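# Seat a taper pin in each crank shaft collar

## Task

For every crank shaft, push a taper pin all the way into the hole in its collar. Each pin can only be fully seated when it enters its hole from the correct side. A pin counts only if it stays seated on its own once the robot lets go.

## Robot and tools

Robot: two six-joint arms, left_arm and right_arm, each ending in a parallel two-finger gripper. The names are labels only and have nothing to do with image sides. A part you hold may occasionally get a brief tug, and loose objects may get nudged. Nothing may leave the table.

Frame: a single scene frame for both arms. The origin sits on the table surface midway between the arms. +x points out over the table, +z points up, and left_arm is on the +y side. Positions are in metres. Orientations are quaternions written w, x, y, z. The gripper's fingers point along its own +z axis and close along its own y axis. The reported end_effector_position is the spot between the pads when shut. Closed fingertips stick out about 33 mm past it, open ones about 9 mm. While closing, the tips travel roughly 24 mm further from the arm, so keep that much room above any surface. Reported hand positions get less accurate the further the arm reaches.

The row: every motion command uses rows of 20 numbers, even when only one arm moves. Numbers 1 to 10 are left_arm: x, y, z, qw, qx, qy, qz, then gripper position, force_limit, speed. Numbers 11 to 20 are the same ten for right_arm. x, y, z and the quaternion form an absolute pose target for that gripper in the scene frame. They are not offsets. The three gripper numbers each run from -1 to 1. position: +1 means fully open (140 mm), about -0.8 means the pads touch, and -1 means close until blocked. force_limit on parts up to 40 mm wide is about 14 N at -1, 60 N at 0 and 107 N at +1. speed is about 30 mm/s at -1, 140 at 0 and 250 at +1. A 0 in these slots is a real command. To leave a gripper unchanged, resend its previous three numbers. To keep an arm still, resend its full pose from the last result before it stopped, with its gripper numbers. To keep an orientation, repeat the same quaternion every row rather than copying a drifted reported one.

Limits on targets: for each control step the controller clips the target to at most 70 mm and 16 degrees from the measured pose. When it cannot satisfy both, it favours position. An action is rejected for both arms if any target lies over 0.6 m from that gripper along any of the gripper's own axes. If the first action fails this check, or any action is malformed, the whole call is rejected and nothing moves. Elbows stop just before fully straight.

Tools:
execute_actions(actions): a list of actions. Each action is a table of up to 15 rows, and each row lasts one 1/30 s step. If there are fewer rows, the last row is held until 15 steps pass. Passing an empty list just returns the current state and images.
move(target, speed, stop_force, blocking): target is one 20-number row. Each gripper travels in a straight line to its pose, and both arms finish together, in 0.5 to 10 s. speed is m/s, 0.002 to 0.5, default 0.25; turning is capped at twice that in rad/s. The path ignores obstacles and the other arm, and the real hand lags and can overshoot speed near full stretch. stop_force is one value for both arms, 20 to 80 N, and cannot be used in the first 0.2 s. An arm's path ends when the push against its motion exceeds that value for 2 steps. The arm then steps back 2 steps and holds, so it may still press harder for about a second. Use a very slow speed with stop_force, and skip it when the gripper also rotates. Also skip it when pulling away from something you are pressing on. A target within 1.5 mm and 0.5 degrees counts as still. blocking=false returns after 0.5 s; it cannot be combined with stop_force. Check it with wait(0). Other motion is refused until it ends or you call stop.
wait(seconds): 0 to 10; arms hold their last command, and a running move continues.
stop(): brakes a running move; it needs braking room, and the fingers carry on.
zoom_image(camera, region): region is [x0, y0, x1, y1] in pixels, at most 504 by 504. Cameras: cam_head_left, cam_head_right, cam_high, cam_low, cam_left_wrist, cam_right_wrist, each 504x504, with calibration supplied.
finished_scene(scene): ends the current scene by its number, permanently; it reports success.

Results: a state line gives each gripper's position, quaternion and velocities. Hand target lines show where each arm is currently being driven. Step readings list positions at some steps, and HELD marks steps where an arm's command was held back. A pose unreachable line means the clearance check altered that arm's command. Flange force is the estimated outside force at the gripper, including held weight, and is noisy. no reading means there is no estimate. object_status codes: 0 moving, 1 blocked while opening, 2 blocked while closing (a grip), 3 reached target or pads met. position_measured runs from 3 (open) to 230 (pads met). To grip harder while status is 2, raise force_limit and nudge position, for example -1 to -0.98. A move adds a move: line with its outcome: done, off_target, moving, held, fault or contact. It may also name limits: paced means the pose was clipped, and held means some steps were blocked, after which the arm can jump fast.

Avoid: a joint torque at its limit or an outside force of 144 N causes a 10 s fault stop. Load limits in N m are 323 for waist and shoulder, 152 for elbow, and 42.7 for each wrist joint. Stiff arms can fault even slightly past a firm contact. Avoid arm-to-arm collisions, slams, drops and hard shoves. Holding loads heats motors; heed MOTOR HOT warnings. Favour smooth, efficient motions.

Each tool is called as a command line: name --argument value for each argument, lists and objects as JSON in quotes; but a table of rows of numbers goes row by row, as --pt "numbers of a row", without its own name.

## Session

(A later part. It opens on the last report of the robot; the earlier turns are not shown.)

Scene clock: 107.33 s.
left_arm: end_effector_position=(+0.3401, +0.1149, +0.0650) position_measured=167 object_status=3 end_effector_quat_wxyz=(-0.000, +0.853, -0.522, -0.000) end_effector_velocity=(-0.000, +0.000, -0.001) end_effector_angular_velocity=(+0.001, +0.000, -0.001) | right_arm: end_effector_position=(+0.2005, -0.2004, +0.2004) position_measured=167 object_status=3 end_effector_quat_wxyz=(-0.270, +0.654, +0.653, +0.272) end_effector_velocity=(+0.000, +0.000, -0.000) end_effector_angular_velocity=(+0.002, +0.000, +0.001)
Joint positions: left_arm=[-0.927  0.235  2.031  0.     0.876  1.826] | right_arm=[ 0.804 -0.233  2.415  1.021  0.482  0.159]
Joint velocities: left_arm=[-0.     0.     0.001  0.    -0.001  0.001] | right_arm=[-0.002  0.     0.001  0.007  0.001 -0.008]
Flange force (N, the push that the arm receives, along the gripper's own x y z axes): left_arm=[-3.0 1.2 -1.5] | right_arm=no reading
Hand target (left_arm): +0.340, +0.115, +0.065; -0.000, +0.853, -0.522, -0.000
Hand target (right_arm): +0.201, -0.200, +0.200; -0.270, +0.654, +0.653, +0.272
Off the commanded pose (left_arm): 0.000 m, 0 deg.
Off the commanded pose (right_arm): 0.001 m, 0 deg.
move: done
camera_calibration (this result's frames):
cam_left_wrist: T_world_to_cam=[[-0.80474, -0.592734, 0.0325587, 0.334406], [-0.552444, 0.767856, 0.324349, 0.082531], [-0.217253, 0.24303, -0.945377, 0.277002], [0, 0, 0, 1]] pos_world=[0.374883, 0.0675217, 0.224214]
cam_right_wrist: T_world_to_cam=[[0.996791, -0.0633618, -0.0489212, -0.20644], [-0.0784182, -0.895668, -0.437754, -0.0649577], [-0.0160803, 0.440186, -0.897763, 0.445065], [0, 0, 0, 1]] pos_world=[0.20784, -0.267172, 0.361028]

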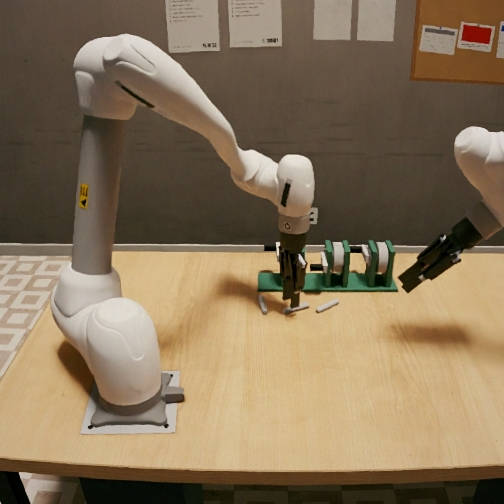

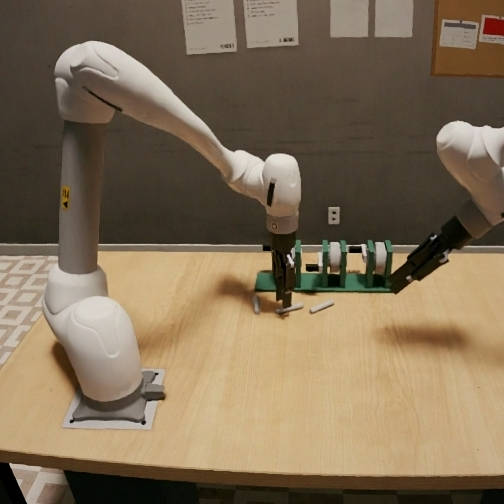

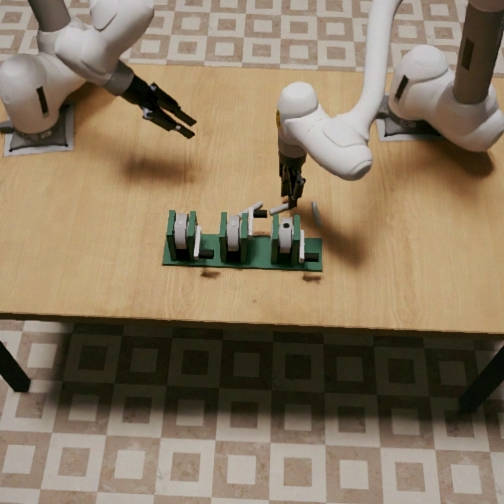

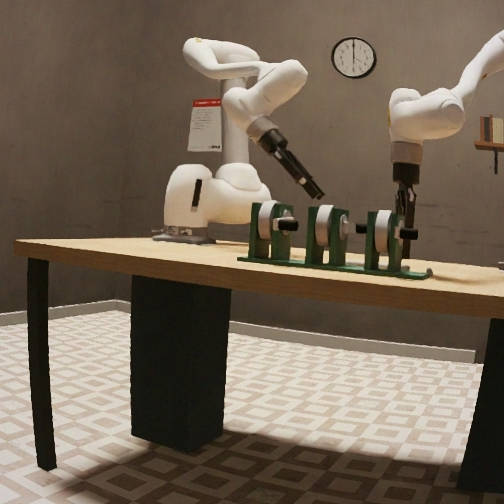

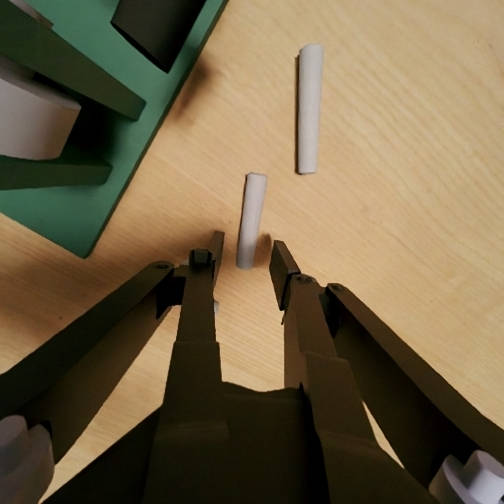

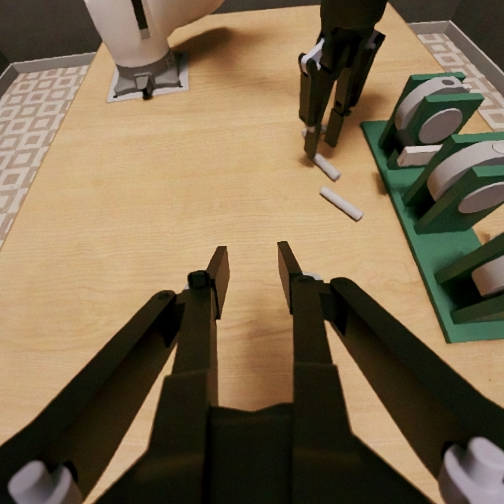

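execute_actions --actions '[[[0.34,0.113,0.039,0,0.853,-0.522,0,-0.3,-0.3,0,0.2,-0.2,0.2,-0.271,0.653,0.653,0.271,-0.3,0.6,-0.7]],[[0.34,0.113,0.039,0,0.853,-0.522,0,-1,-0.3,-0.3,0.2,-0.2,0.2,-0.271,0.653,0.653,0.271,-0.3,0.6,-0.7]],[[0.34,0.113,0.043,0,0.853,-0.522,0,-1,-0.3,-0.3,0.2,-0.2,0.2,-0.271,0.653,0.653,0.271,-0.3,0.6,-0.7]]]'

move --target '[0.22,0.14,0.040,0,0.707,-0.707,0,-1,-0.3,-0.3,0.2,-0.1,0.15,-0.271,0.653,0.653,0.271,-0.3,0.6,-0.7]' --speed 0.15

move --target '[0.22,0.14,0.039,0,0.707,-0.707,0,-0.4,-0.3,-0.8,0.2,-0.1,0.15,-0.271,0.653,0.653,0.271,-0.3,0.6,-0.7]'

move --target '[0.22,0.3,0.25,0,0.707,-0.707,0,-0.4,-0.3,-0.8,0.22,0.0,0.11,-0.271,0.653,0.653,0.271,-0.3,0.6,-0.7]'

move --target '[0.51,0.345,0.25,0.271,0.653,-0.653,0.271,-0.8,-0.6,1,0.22,0.085,0.05,-0.271,0.653,0.653,0.271,-0.3,0.6,-0.7]'

Scene clock: 109.80 s.
left_arm: end_effector_position=(+0.3400, +0.1130, +0.0430) position_measured=209 object_status=2 end_effector_quat_wxyz=(+0.000, +0.853, -0.522, -0.000) end_effector_velocity=(-0.000, +0.000, +0.000) end_effector_angular_velocity=(+0.000, +0.001, +0.001) | right_arm: end_effector_position=(+0.2000, -0.2000, +0.2000) position_measured=167 object_status=3 end_effector_quat_wxyz=(-0.271, +0.653, +0.653, +0.271) end_effector_velocity=(-0.001, +0.000, +0.000) end_effector_angular_velocity=(+0.001, -0.000, +0.001)
Joint positions: left_arm=[-0.929  0.262  2.045 -0.     0.834  1.824] | right_arm=[ 0.804 -0.232  2.415  1.025  0.484  0.155]
Joint velocities: left_arm=[ 0.     0.    -0.    -0.     0.001 -0.   ] | right_arm=[ 0.001 -0.001 -0.    -0.     0.     0.   ]
Flange force (N, the push that the arm receives, along the gripper's own x y z axes): left_arm=[-3.2 0.1 0.8] | right_arm=no reading
Flange force at the end of the 1st action (N, along the gripper's axes at the end of the call): left_arm=[-1.2 3.0 -1.3] | right_arm=no reading
Flange force at the end of the 2nd action (N, along the gripper's axes at the end of the call): left_arm=[-6.1 -0.4 -15.2] | right_arm=no reading
Hand target (left_arm): +0.340, +0.113, +0.043; +0.000, +0.853, -0.522, -0.000
Hand target (right_arm): +0.200, -0.200, +0.200; -0.271, +0.653, +0.653, +0.271
Off the commanded pose (left_arm): 0.000 m, 0 deg.
Off the commanded pose (right_arm): 0.000 m, 0 deg.
Step readings (end_effector_position; steps 1 to 15: 1st action; 16 to 30: 2nd action; 31 to 45: 3rd action):
0: left_arm (+0.3401, +0.1149, +0.0650) | right_arm (+0.2005, -0.2004, +0.2003)
1: left_arm (+0.3402, +0.1148, +0.0644) | right_arm (+0.2005, -0.2003, +0.2003)
2: left_arm (+0.3404, +0.1142, +0.0597) | right_arm (+0.2002, -0.2002, +0.2001)
4: left_arm (+0.3393, +0.1141, +0.0425) | right_arm (+0.2001, -0.2000, +0.2000)
8: left_arm (+0.3399, +0.1132, +0.0390) | right_arm (+0.2000, -0.2000, +0.2000)
15: left_arm (+0.3400, +0.1130, +0.0390) | right_arm (+0.2000, -0.2000, +0.2000)
16: left_arm (+0.3400, +0.1130, +0.0390) | right_arm (+0.2000, -0.2000, +0.2000)
17: left_arm (+0.3400, +0.1130, +0.0390) | right_arm (+0.2000, -0.2000, +0.2000)
19: left_arm (+0.3400, +0.1130, +0.0390) | right_arm (+0.2000, -0.2000, +0.2000)
23: left_arm (+0.3401, +0.1130, +0.0390) | right_arm (+0.2000, -0.2000, +0.2000)
30: left_arm (+0.3400, +0.1130, +0.0390) | right_arm (+0.2000, -0.2000, +0.2000)
31: left_arm (+0.3400, +0.1130, +0.0394) | right_arm (+0.2000, -0.2000, +0.2000)
32: left_arm (+0.3398, +0.1132, +0.0409) | right_arm (+0.2000, -0.2000, +0.2000)
34: left_arm (+0.3400, +0.1130, +0.0427) | right_arm (+0.2000, -0.2000, +0.2000)
38: left_arm (+0.3399, +0.1130, +0.0429) | right_arm (+0.2000, -0.2000, +0.2000)
45: end_effector_position above
camera_calibration (this result's frames):
cam_left_wrist: T_world_to_cam=[[-0.804928, -0.592469, 0.0327207, 0.333896], [-0.552157, 0.768072, 0.324325, 0.0909304], [-0.217285, 0.242992, -0.945379, 0.256641], [0, 0, 0, 1]] pos_world=[0.374734, 0.0656201, 0.202207]
cam_right_wrist: T_world_to_cam=[[0.996858, -0.0613812, -0.0500692, -0.205316], [-0.0771485, -0.89568, -0.437957, -0.0650677], [-0.0179636, 0.440444, -0.897601, 0.444948], [0, 0, 0, 1]] pos_world=[0.207643, -0.266857, 0.360609]

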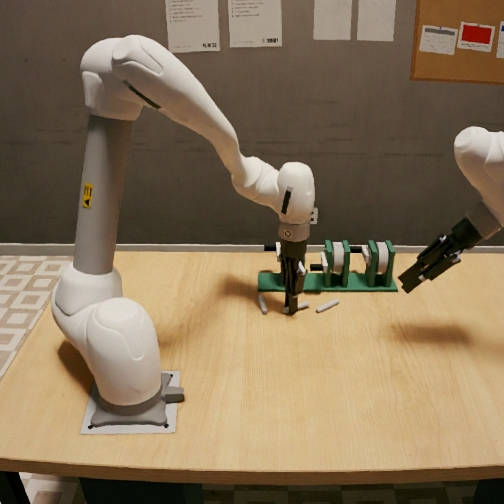

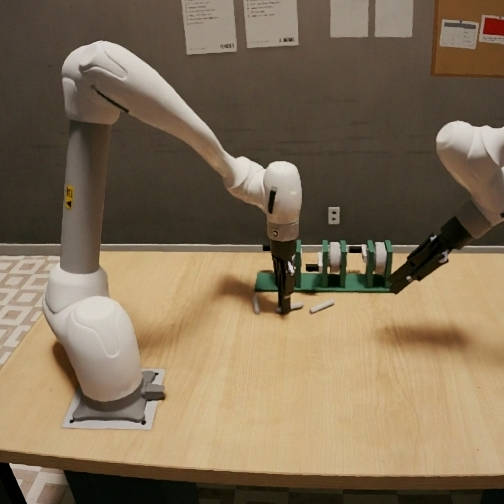

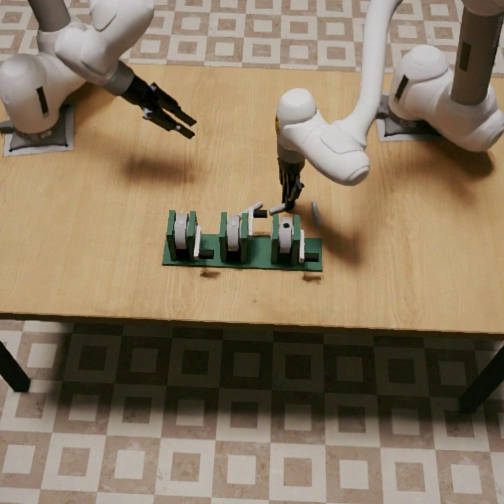

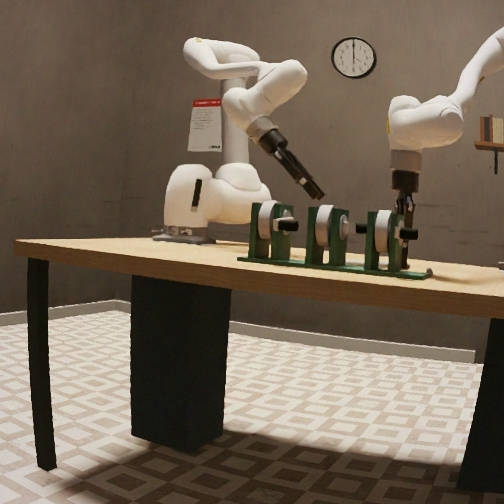

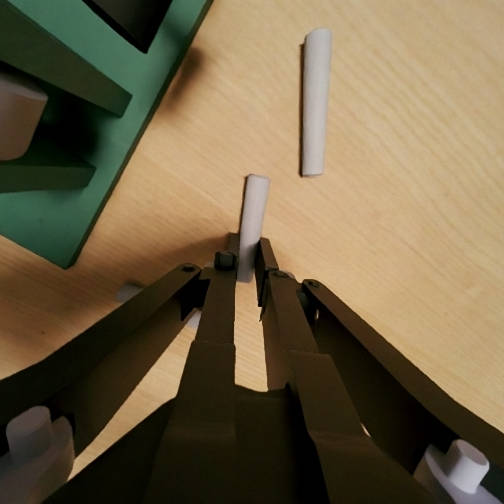

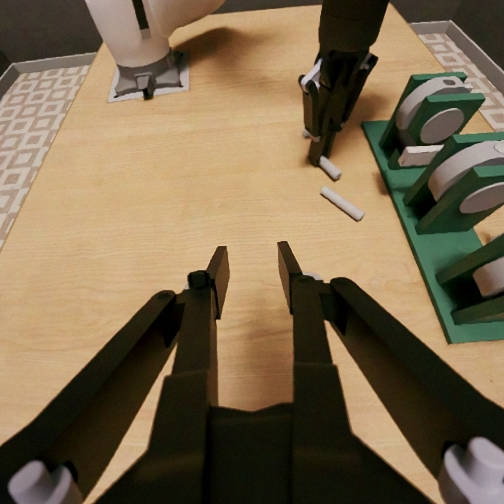

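Scene clock: 111.70 s.
left_arm: end_effector_position=(+0.2199, +0.1401, +0.0399) position_measured=209 object_status=2 end_effector_quat_wxyz=(+0.000, +0.707, -0.707, -0.000) end_effector_velocity=(-0.000, -0.000, +0.000) end_effector_angular_velocity=(-0.002, -0.000, +0.000) | right_arm: end_effector_position=(+0.2000, -0.1002, +0.1500) position_measured=167 object_status=3 end_effector_quat_wxyz=(-0.271, +0.653, +0.653, +0.271) end_effector_velocity=(+0.001, +0.000, -0.000) end_effector_angular_velocity=(+0.000, -0.000, -0.001)
Joint positions: left_arm=[-1.08   0.128  2.227 -0.     0.786  2.146] | right_arm=[ 0.944  0.006  2.331  1.354  0.325 -0.105]
Joint velocities: left_arm=[ 0.    -0.001  0.    -0.001 -0.     0.001] | right_arm=[-0.001  0.001 -0.     0.003 -0.    -0.003]
Flange force (N, the push that the arm receives, along the gripper's own x y z axes): left_arm=[-0.6 2.7 -0.2] | right_arm=no reading
Hand target (left_arm): +0.220, +0.140, +0.040; +0.000, +0.707, -0.707, -0.000
Hand target (right_arm): +0.200, -0.100, +0.150; -0.271, +0.653, +0.653, +0.271
Off the commanded pose (left_arm): 0.000 m, 0 deg.
Off the commanded pose (right_arm): 0.000 m, 0 deg.
move: done
camera_calibration (this result's frames):
cam_left_wrist: T_world_to_cam=[[-0.986365, -0.161244, 0.0329408, 0.232924], [-0.142054, 0.935228, 0.324299, -0.108746], [-0.0830985, 0.315198, -0.945381, 0.181457], [0, 0, 0, 1]] pos_world=[0.229378, 0.0820651, 0.19914]
cam_right_wrist: T_world_to_cam=[[0.996858, -0.0615693, -0.0498304, -0.201718], [-0.0772017, -0.895934, -0.437427, 0.00229347], [-0.0177127, 0.439899, -0.897872, 0.356059], [0, 0, 0, 1]] pos_world=[0.207568, -0.166995, 0.310647]

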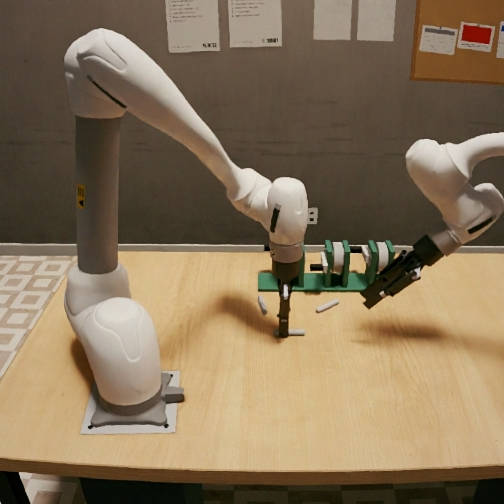

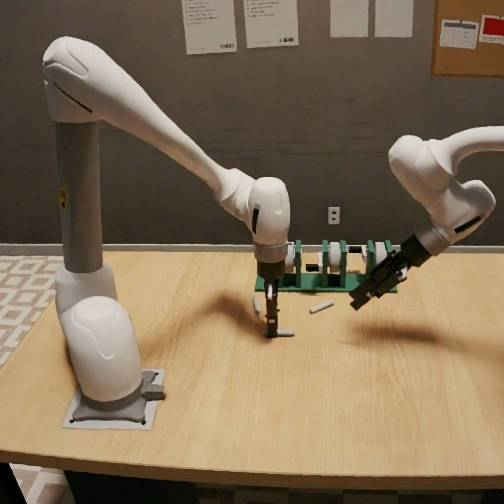

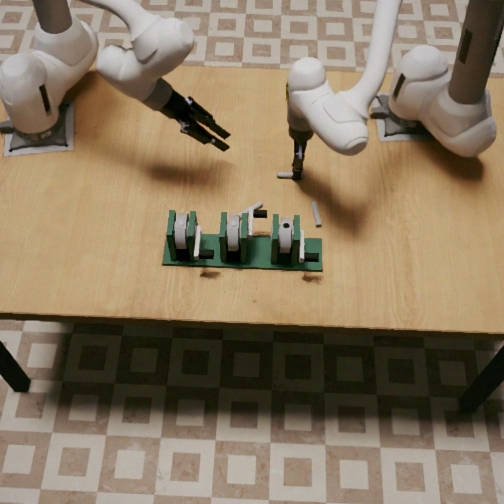

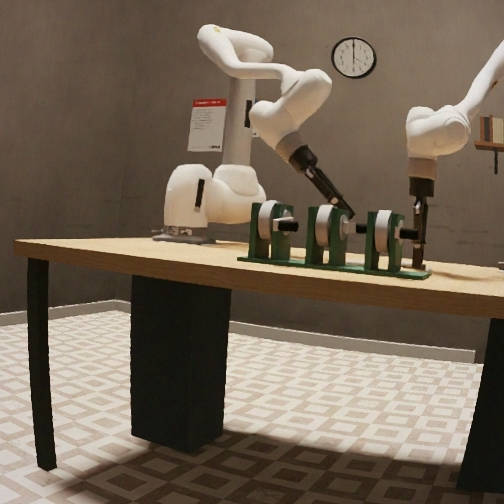

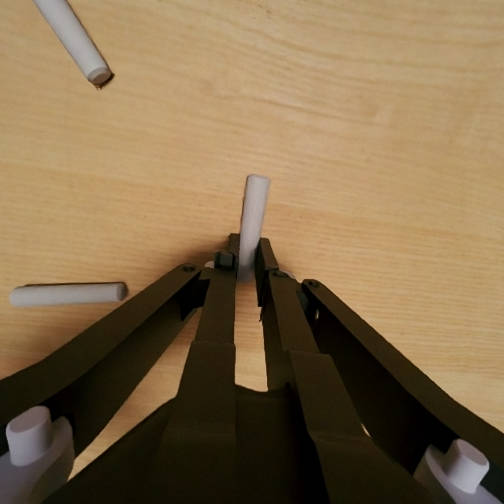

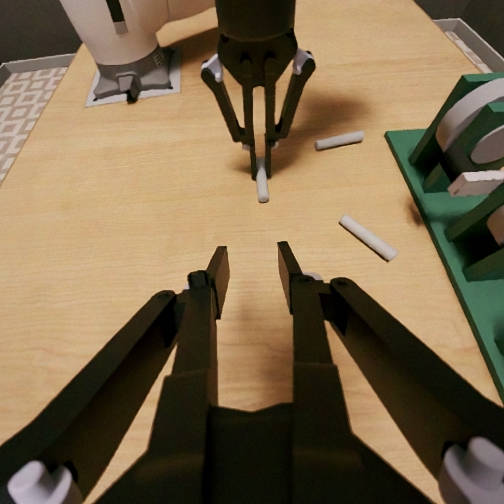

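Scene clock: 112.40 s.
left_arm: end_effector_position=(+0.2200, +0.1400, +0.0390) position_measured=179 object_status=3 end_effector_quat_wxyz=(+0.000, +0.707, -0.707, -0.000) end_effector_velocity=(+0.000, +0.000, -0.000) end_effector_angular_velocity=(+0.001, -0.001, -0.001) | right_arm: end_effector_position=(+0.1999, -0.1000, +0.1500) position_measured=167 object_status=3 end_effector_quat_wxyz=(-0.271, +0.653, +0.653, +0.271) end_effector_velocity=(-0.000, +0.000, -0.001) end_effector_angular_velocity=(-0.001, -0.001, -0.000)
Joint positions: left_arm=[-1.08   0.13   2.228 -0.     0.784  2.146] | right_arm=[ 0.944  0.006  2.331  1.356  0.325 -0.108]
Joint velocities: left_arm=[-0.     0.     0.001  0.002 -0.001 -0.   ] | right_arm=[ 0.001  0.001  0.    -0.    -0.002  0.   ]
Flange force (N, the push that the arm receives, along the gripper's own x y z axes): left_arm=[0.1 3.1 0.8] | right_arm=no reading
Hand target (left_arm): +0.220, +0.140, +0.039; -0.000, +0.707, -0.707, +0.000
Hand target (right_arm): +0.200, -0.100, +0.150; -0.271, +0.653, +0.653, +0.271
Off the commanded pose (left_arm): 0.000 m, 0 deg.
Off the commanded pose (right_arm): 0.000 m, 0 deg.
move: done
camera_calibration (this result's frames):
cam_left_wrist: T_world_to_cam=[[-0.986362, -0.161305, 0.0327251, 0.232991], [-0.142183, 0.935219, 0.324268, -0.108348], [-0.0829113, 0.315192, -0.945399, 0.180575], [0, 0, 0, 1]] pos_world=[0.22938, 0.0819959, 0.198225]
cam_right_wrist: T_world_to_cam=[[0.996868, -0.0612168, -0.0500671, -0.201567], [-0.0769997, -0.895694, -0.437954, 0.00258479], [-0.0180346, 0.440437, -0.897602, 0.356025], [0, 0, 0, 1]] pos_world=[0.207556, -0.166831, 0.310609]

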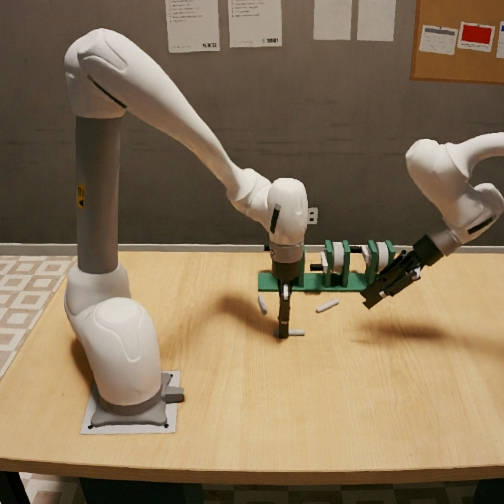

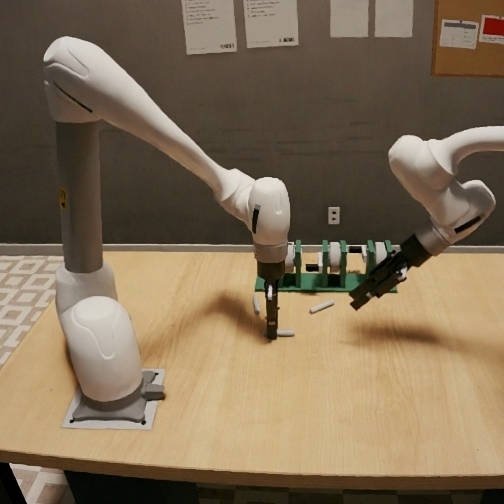

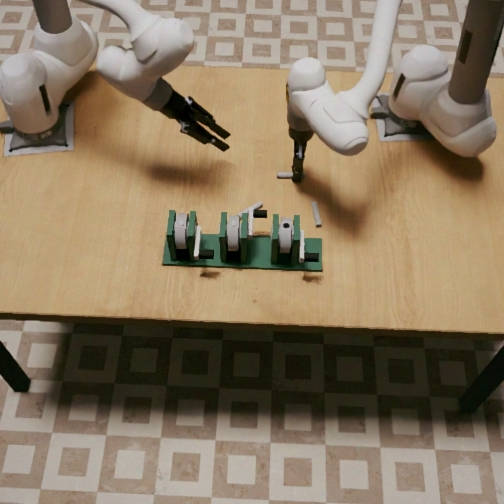

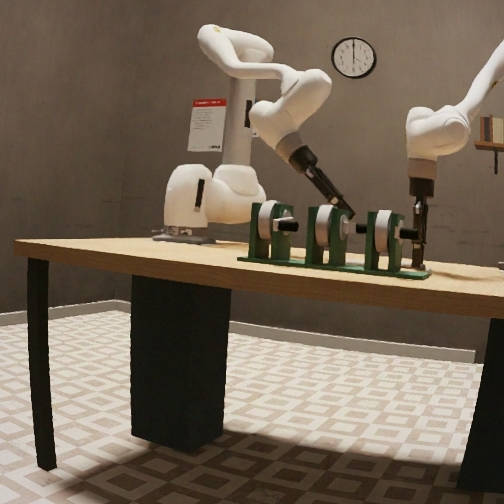

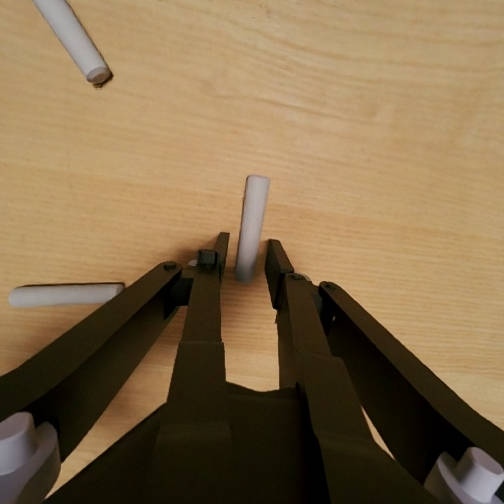

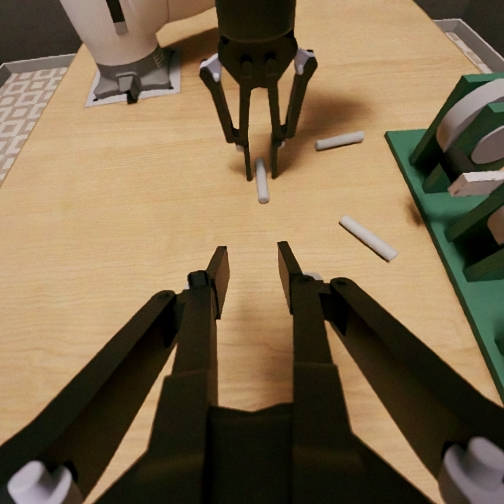

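Scene clock: 113.83 s.
left_arm: end_effector_position=(+0.2201, +0.3002, +0.2499) position_measured=179 object_status=3 end_effector_quat_wxyz=(-0.000, +0.707, -0.707, +0.000) end_effector_velocity=(-0.001, -0.001, +0.001) end_effector_angular_velocity=(-0.004, +0.002, +0.001) | right_arm: end_effector_position=(+0.2199, -0.0001, +0.1100) position_measured=167 object_status=3 end_effector_quat_wxyz=(-0.271, +0.653, +0.653, +0.271) end_effector_velocity=(+0.000, +0.000, -0.000) end_effector_angular_velocity=(-0.000, +0.000, +0.000)
Joint positions: left_arm=[-0.833 -0.284  2.155  0.001  1.271  2.394] | right_arm=[ 0.995  0.214  2.19   1.592  0.282 -0.316]
Joint velocities: left_arm=[ 0.    -0.001 -0.001 -0.004  0.001 -0.   ] | right_arm=[-0.     0.001 -0.     0.001  0.    -0.001]
Flange force (N, the push that the arm receives, along the gripper's own x y z axes): left_arm=[1.6 2.2 2.1] | right_arm=no reading
Hand target (left_arm): +0.220, +0.300, +0.250; -0.000, +0.707, -0.707, +0.000
Hand target (right_arm): +0.220, -0.000, +0.110; -0.271, +0.653, +0.653, +0.271
Off the commanded pose (left_arm): 0.000 m, 0 deg.
Off the commanded pose (right_arm): 0.000 m, 0 deg.
move: done
camera_calibration (this result's frames):
cam_left_wrist: T_world_to_cam=[[-0.986492, -0.160621, 0.032175, 0.252021], [-0.141689, 0.935216, 0.324493, -0.326731], [-0.082211, 0.315551, -0.945341, 0.329198], [0, 0, 0, 1]] pos_world=[0.229386, 0.242166, 0.409117]
cam_right_wrist: T_world_to_cam=[[0.996861, -0.0613901, -0.0499919, -0.21737], [-0.0771159, -0.895842, -0.437631, 0.0760532], [-0.0179186, 0.440113, -0.897764, 0.27648], [0, 0, 0, 1]] pos_world=[0.227507, -0.0668952, 0.27063]

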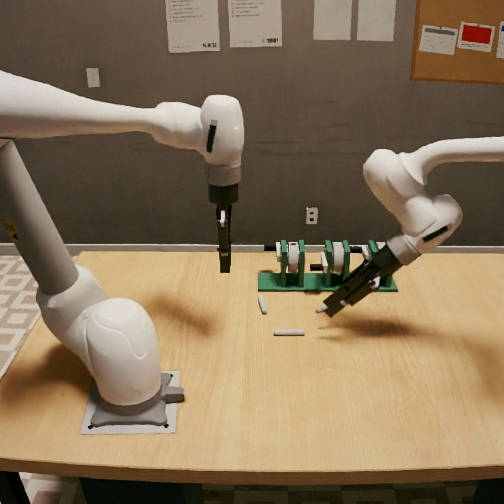

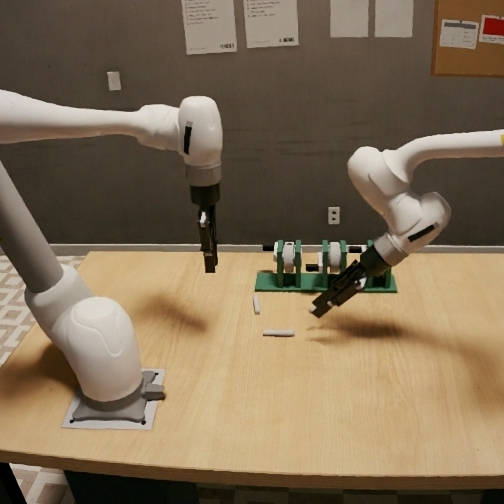

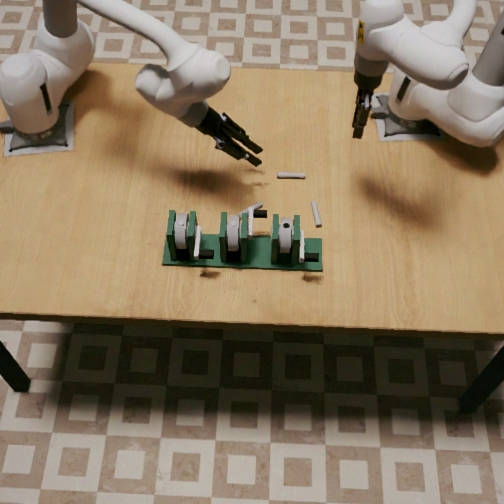

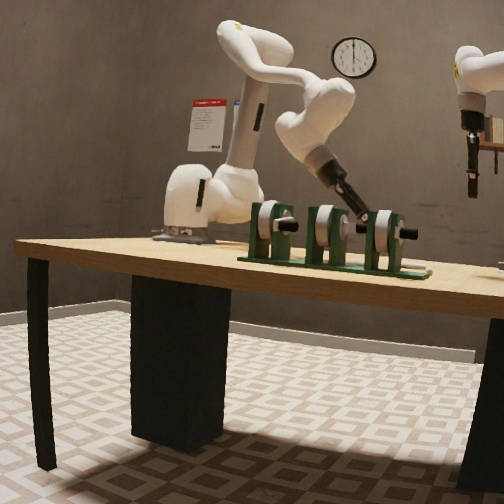

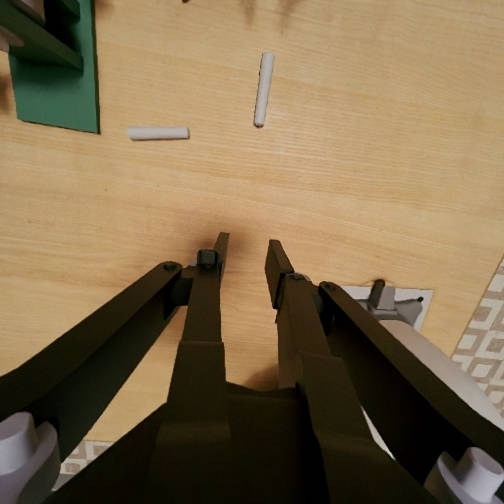

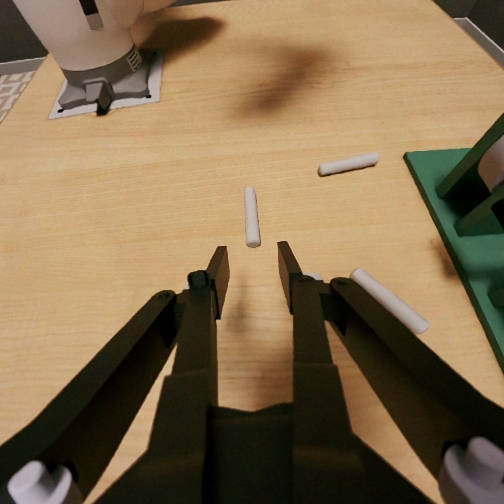

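Scene clock: 115.80 s.
left_arm: end_effector_position=(+0.5105, +0.3453, +0.2503) position_measured=229 object_status=3 end_effector_quat_wxyz=(+0.270, +0.654, -0.653, +0.271) end_effector_velocity=(+0.000, +0.000, -0.000) end_effector_angular_velocity=(+0.000, +0.000, -0.001) | right_arm: end_effector_position=(+0.2199, +0.0849, +0.0500) position_measured=167 object_status=3 end_effector_quat_wxyz=(-0.271, +0.653, +0.653, +0.271) end_effector_velocity=(-0.000, +0.000, -0.001) end_effector_angular_velocity=(-0.001, +0.001, +0.001)
Joint positions: left_arm=[-0.039  0.155  1.939 -0.844  1.238  3.556] | right_arm=[ 1.052  0.401  2.072  1.905  0.258 -0.596]
Joint velocities: left_arm=[ 0.     0.001 -0.001  0.001  0.001  0.001] | right_arm=[ 0.     0.001 -0.     0.001  0.001 -0.001]
Flange force (N, the push that the arm receives, along the gripper's own x y z axes): left_arm=[1.2 1.3 1.1] | right_arm=no reading
Hand target (left_arm): +0.511, +0.345, +0.250; +0.270, +0.654, -0.653, +0.271
Hand target (right_arm): +0.220, +0.085, +0.050; -0.271, +0.653, +0.653, +0.271
Off the commanded pose (left_arm): 0.001 m, 0 deg.
Off the commanded pose (right_arm): 0.000 m, 0 deg.
move: done
camera_calibration (this result's frames):
cam_left_wrist: T_world_to_cam=[[-0.986369, -0.0917539, 0.136595, 0.495791], [-0.142614, 0.890781, -0.431475, -0.122854], [-0.082087, -0.445073, -0.891724, 0.588386], [0, 0, 0, 1]] pos_world=[0.519811, 0.416801, 0.403947]
cam_right_wrist: T_world_to_cam=[[0.996863, -0.0613301, -0.0500293, -0.21517], [-0.0770772, -0.895875, -0.43757, 0.125906], [-0.0179838, 0.440053, -0.897792, 0.185224], [0, 0, 0, 1]] pos_world=[0.227531, 0.018091, 0.21062]

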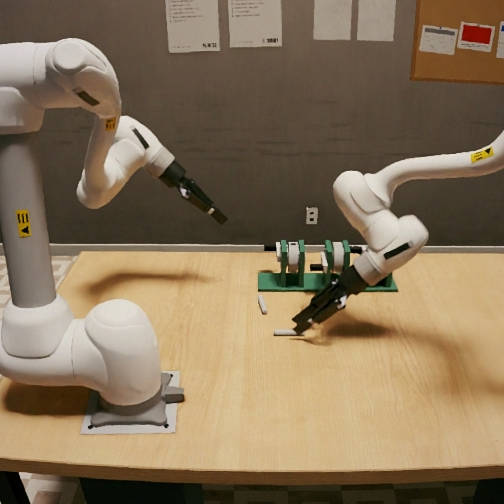

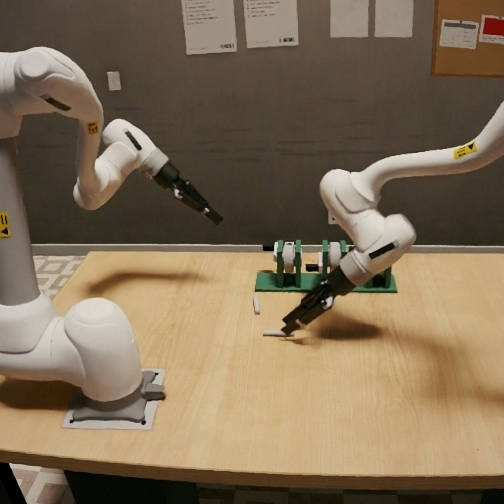

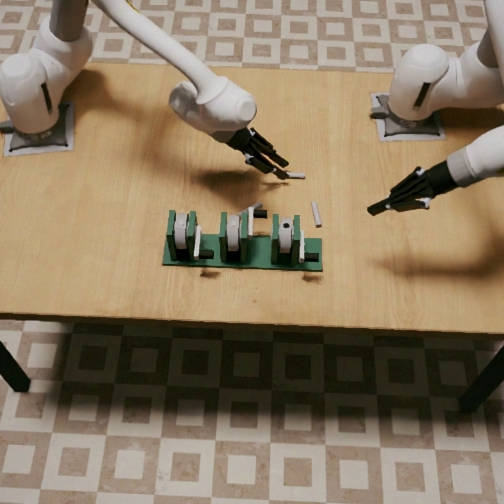

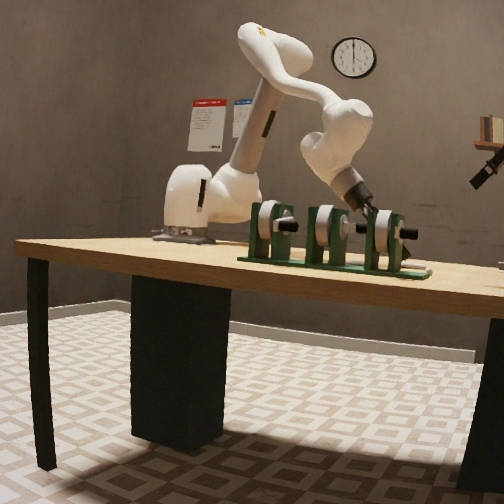

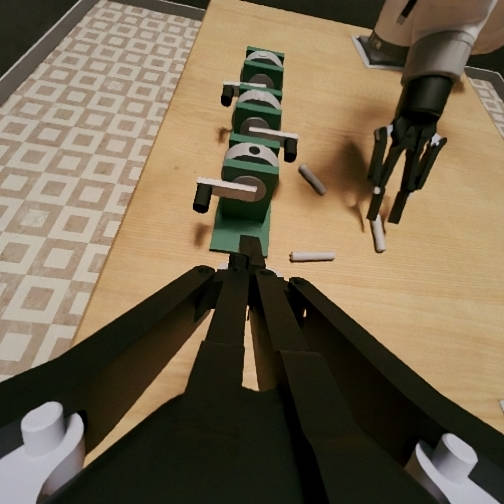

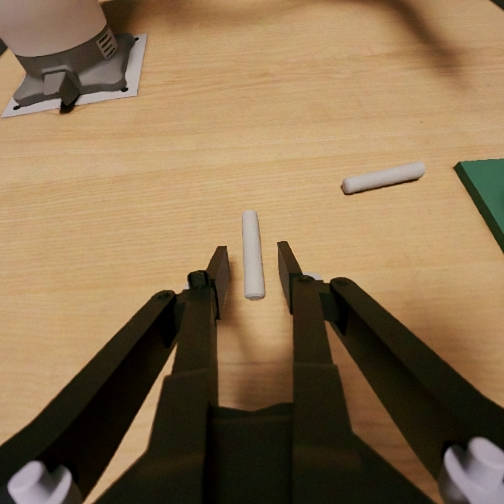

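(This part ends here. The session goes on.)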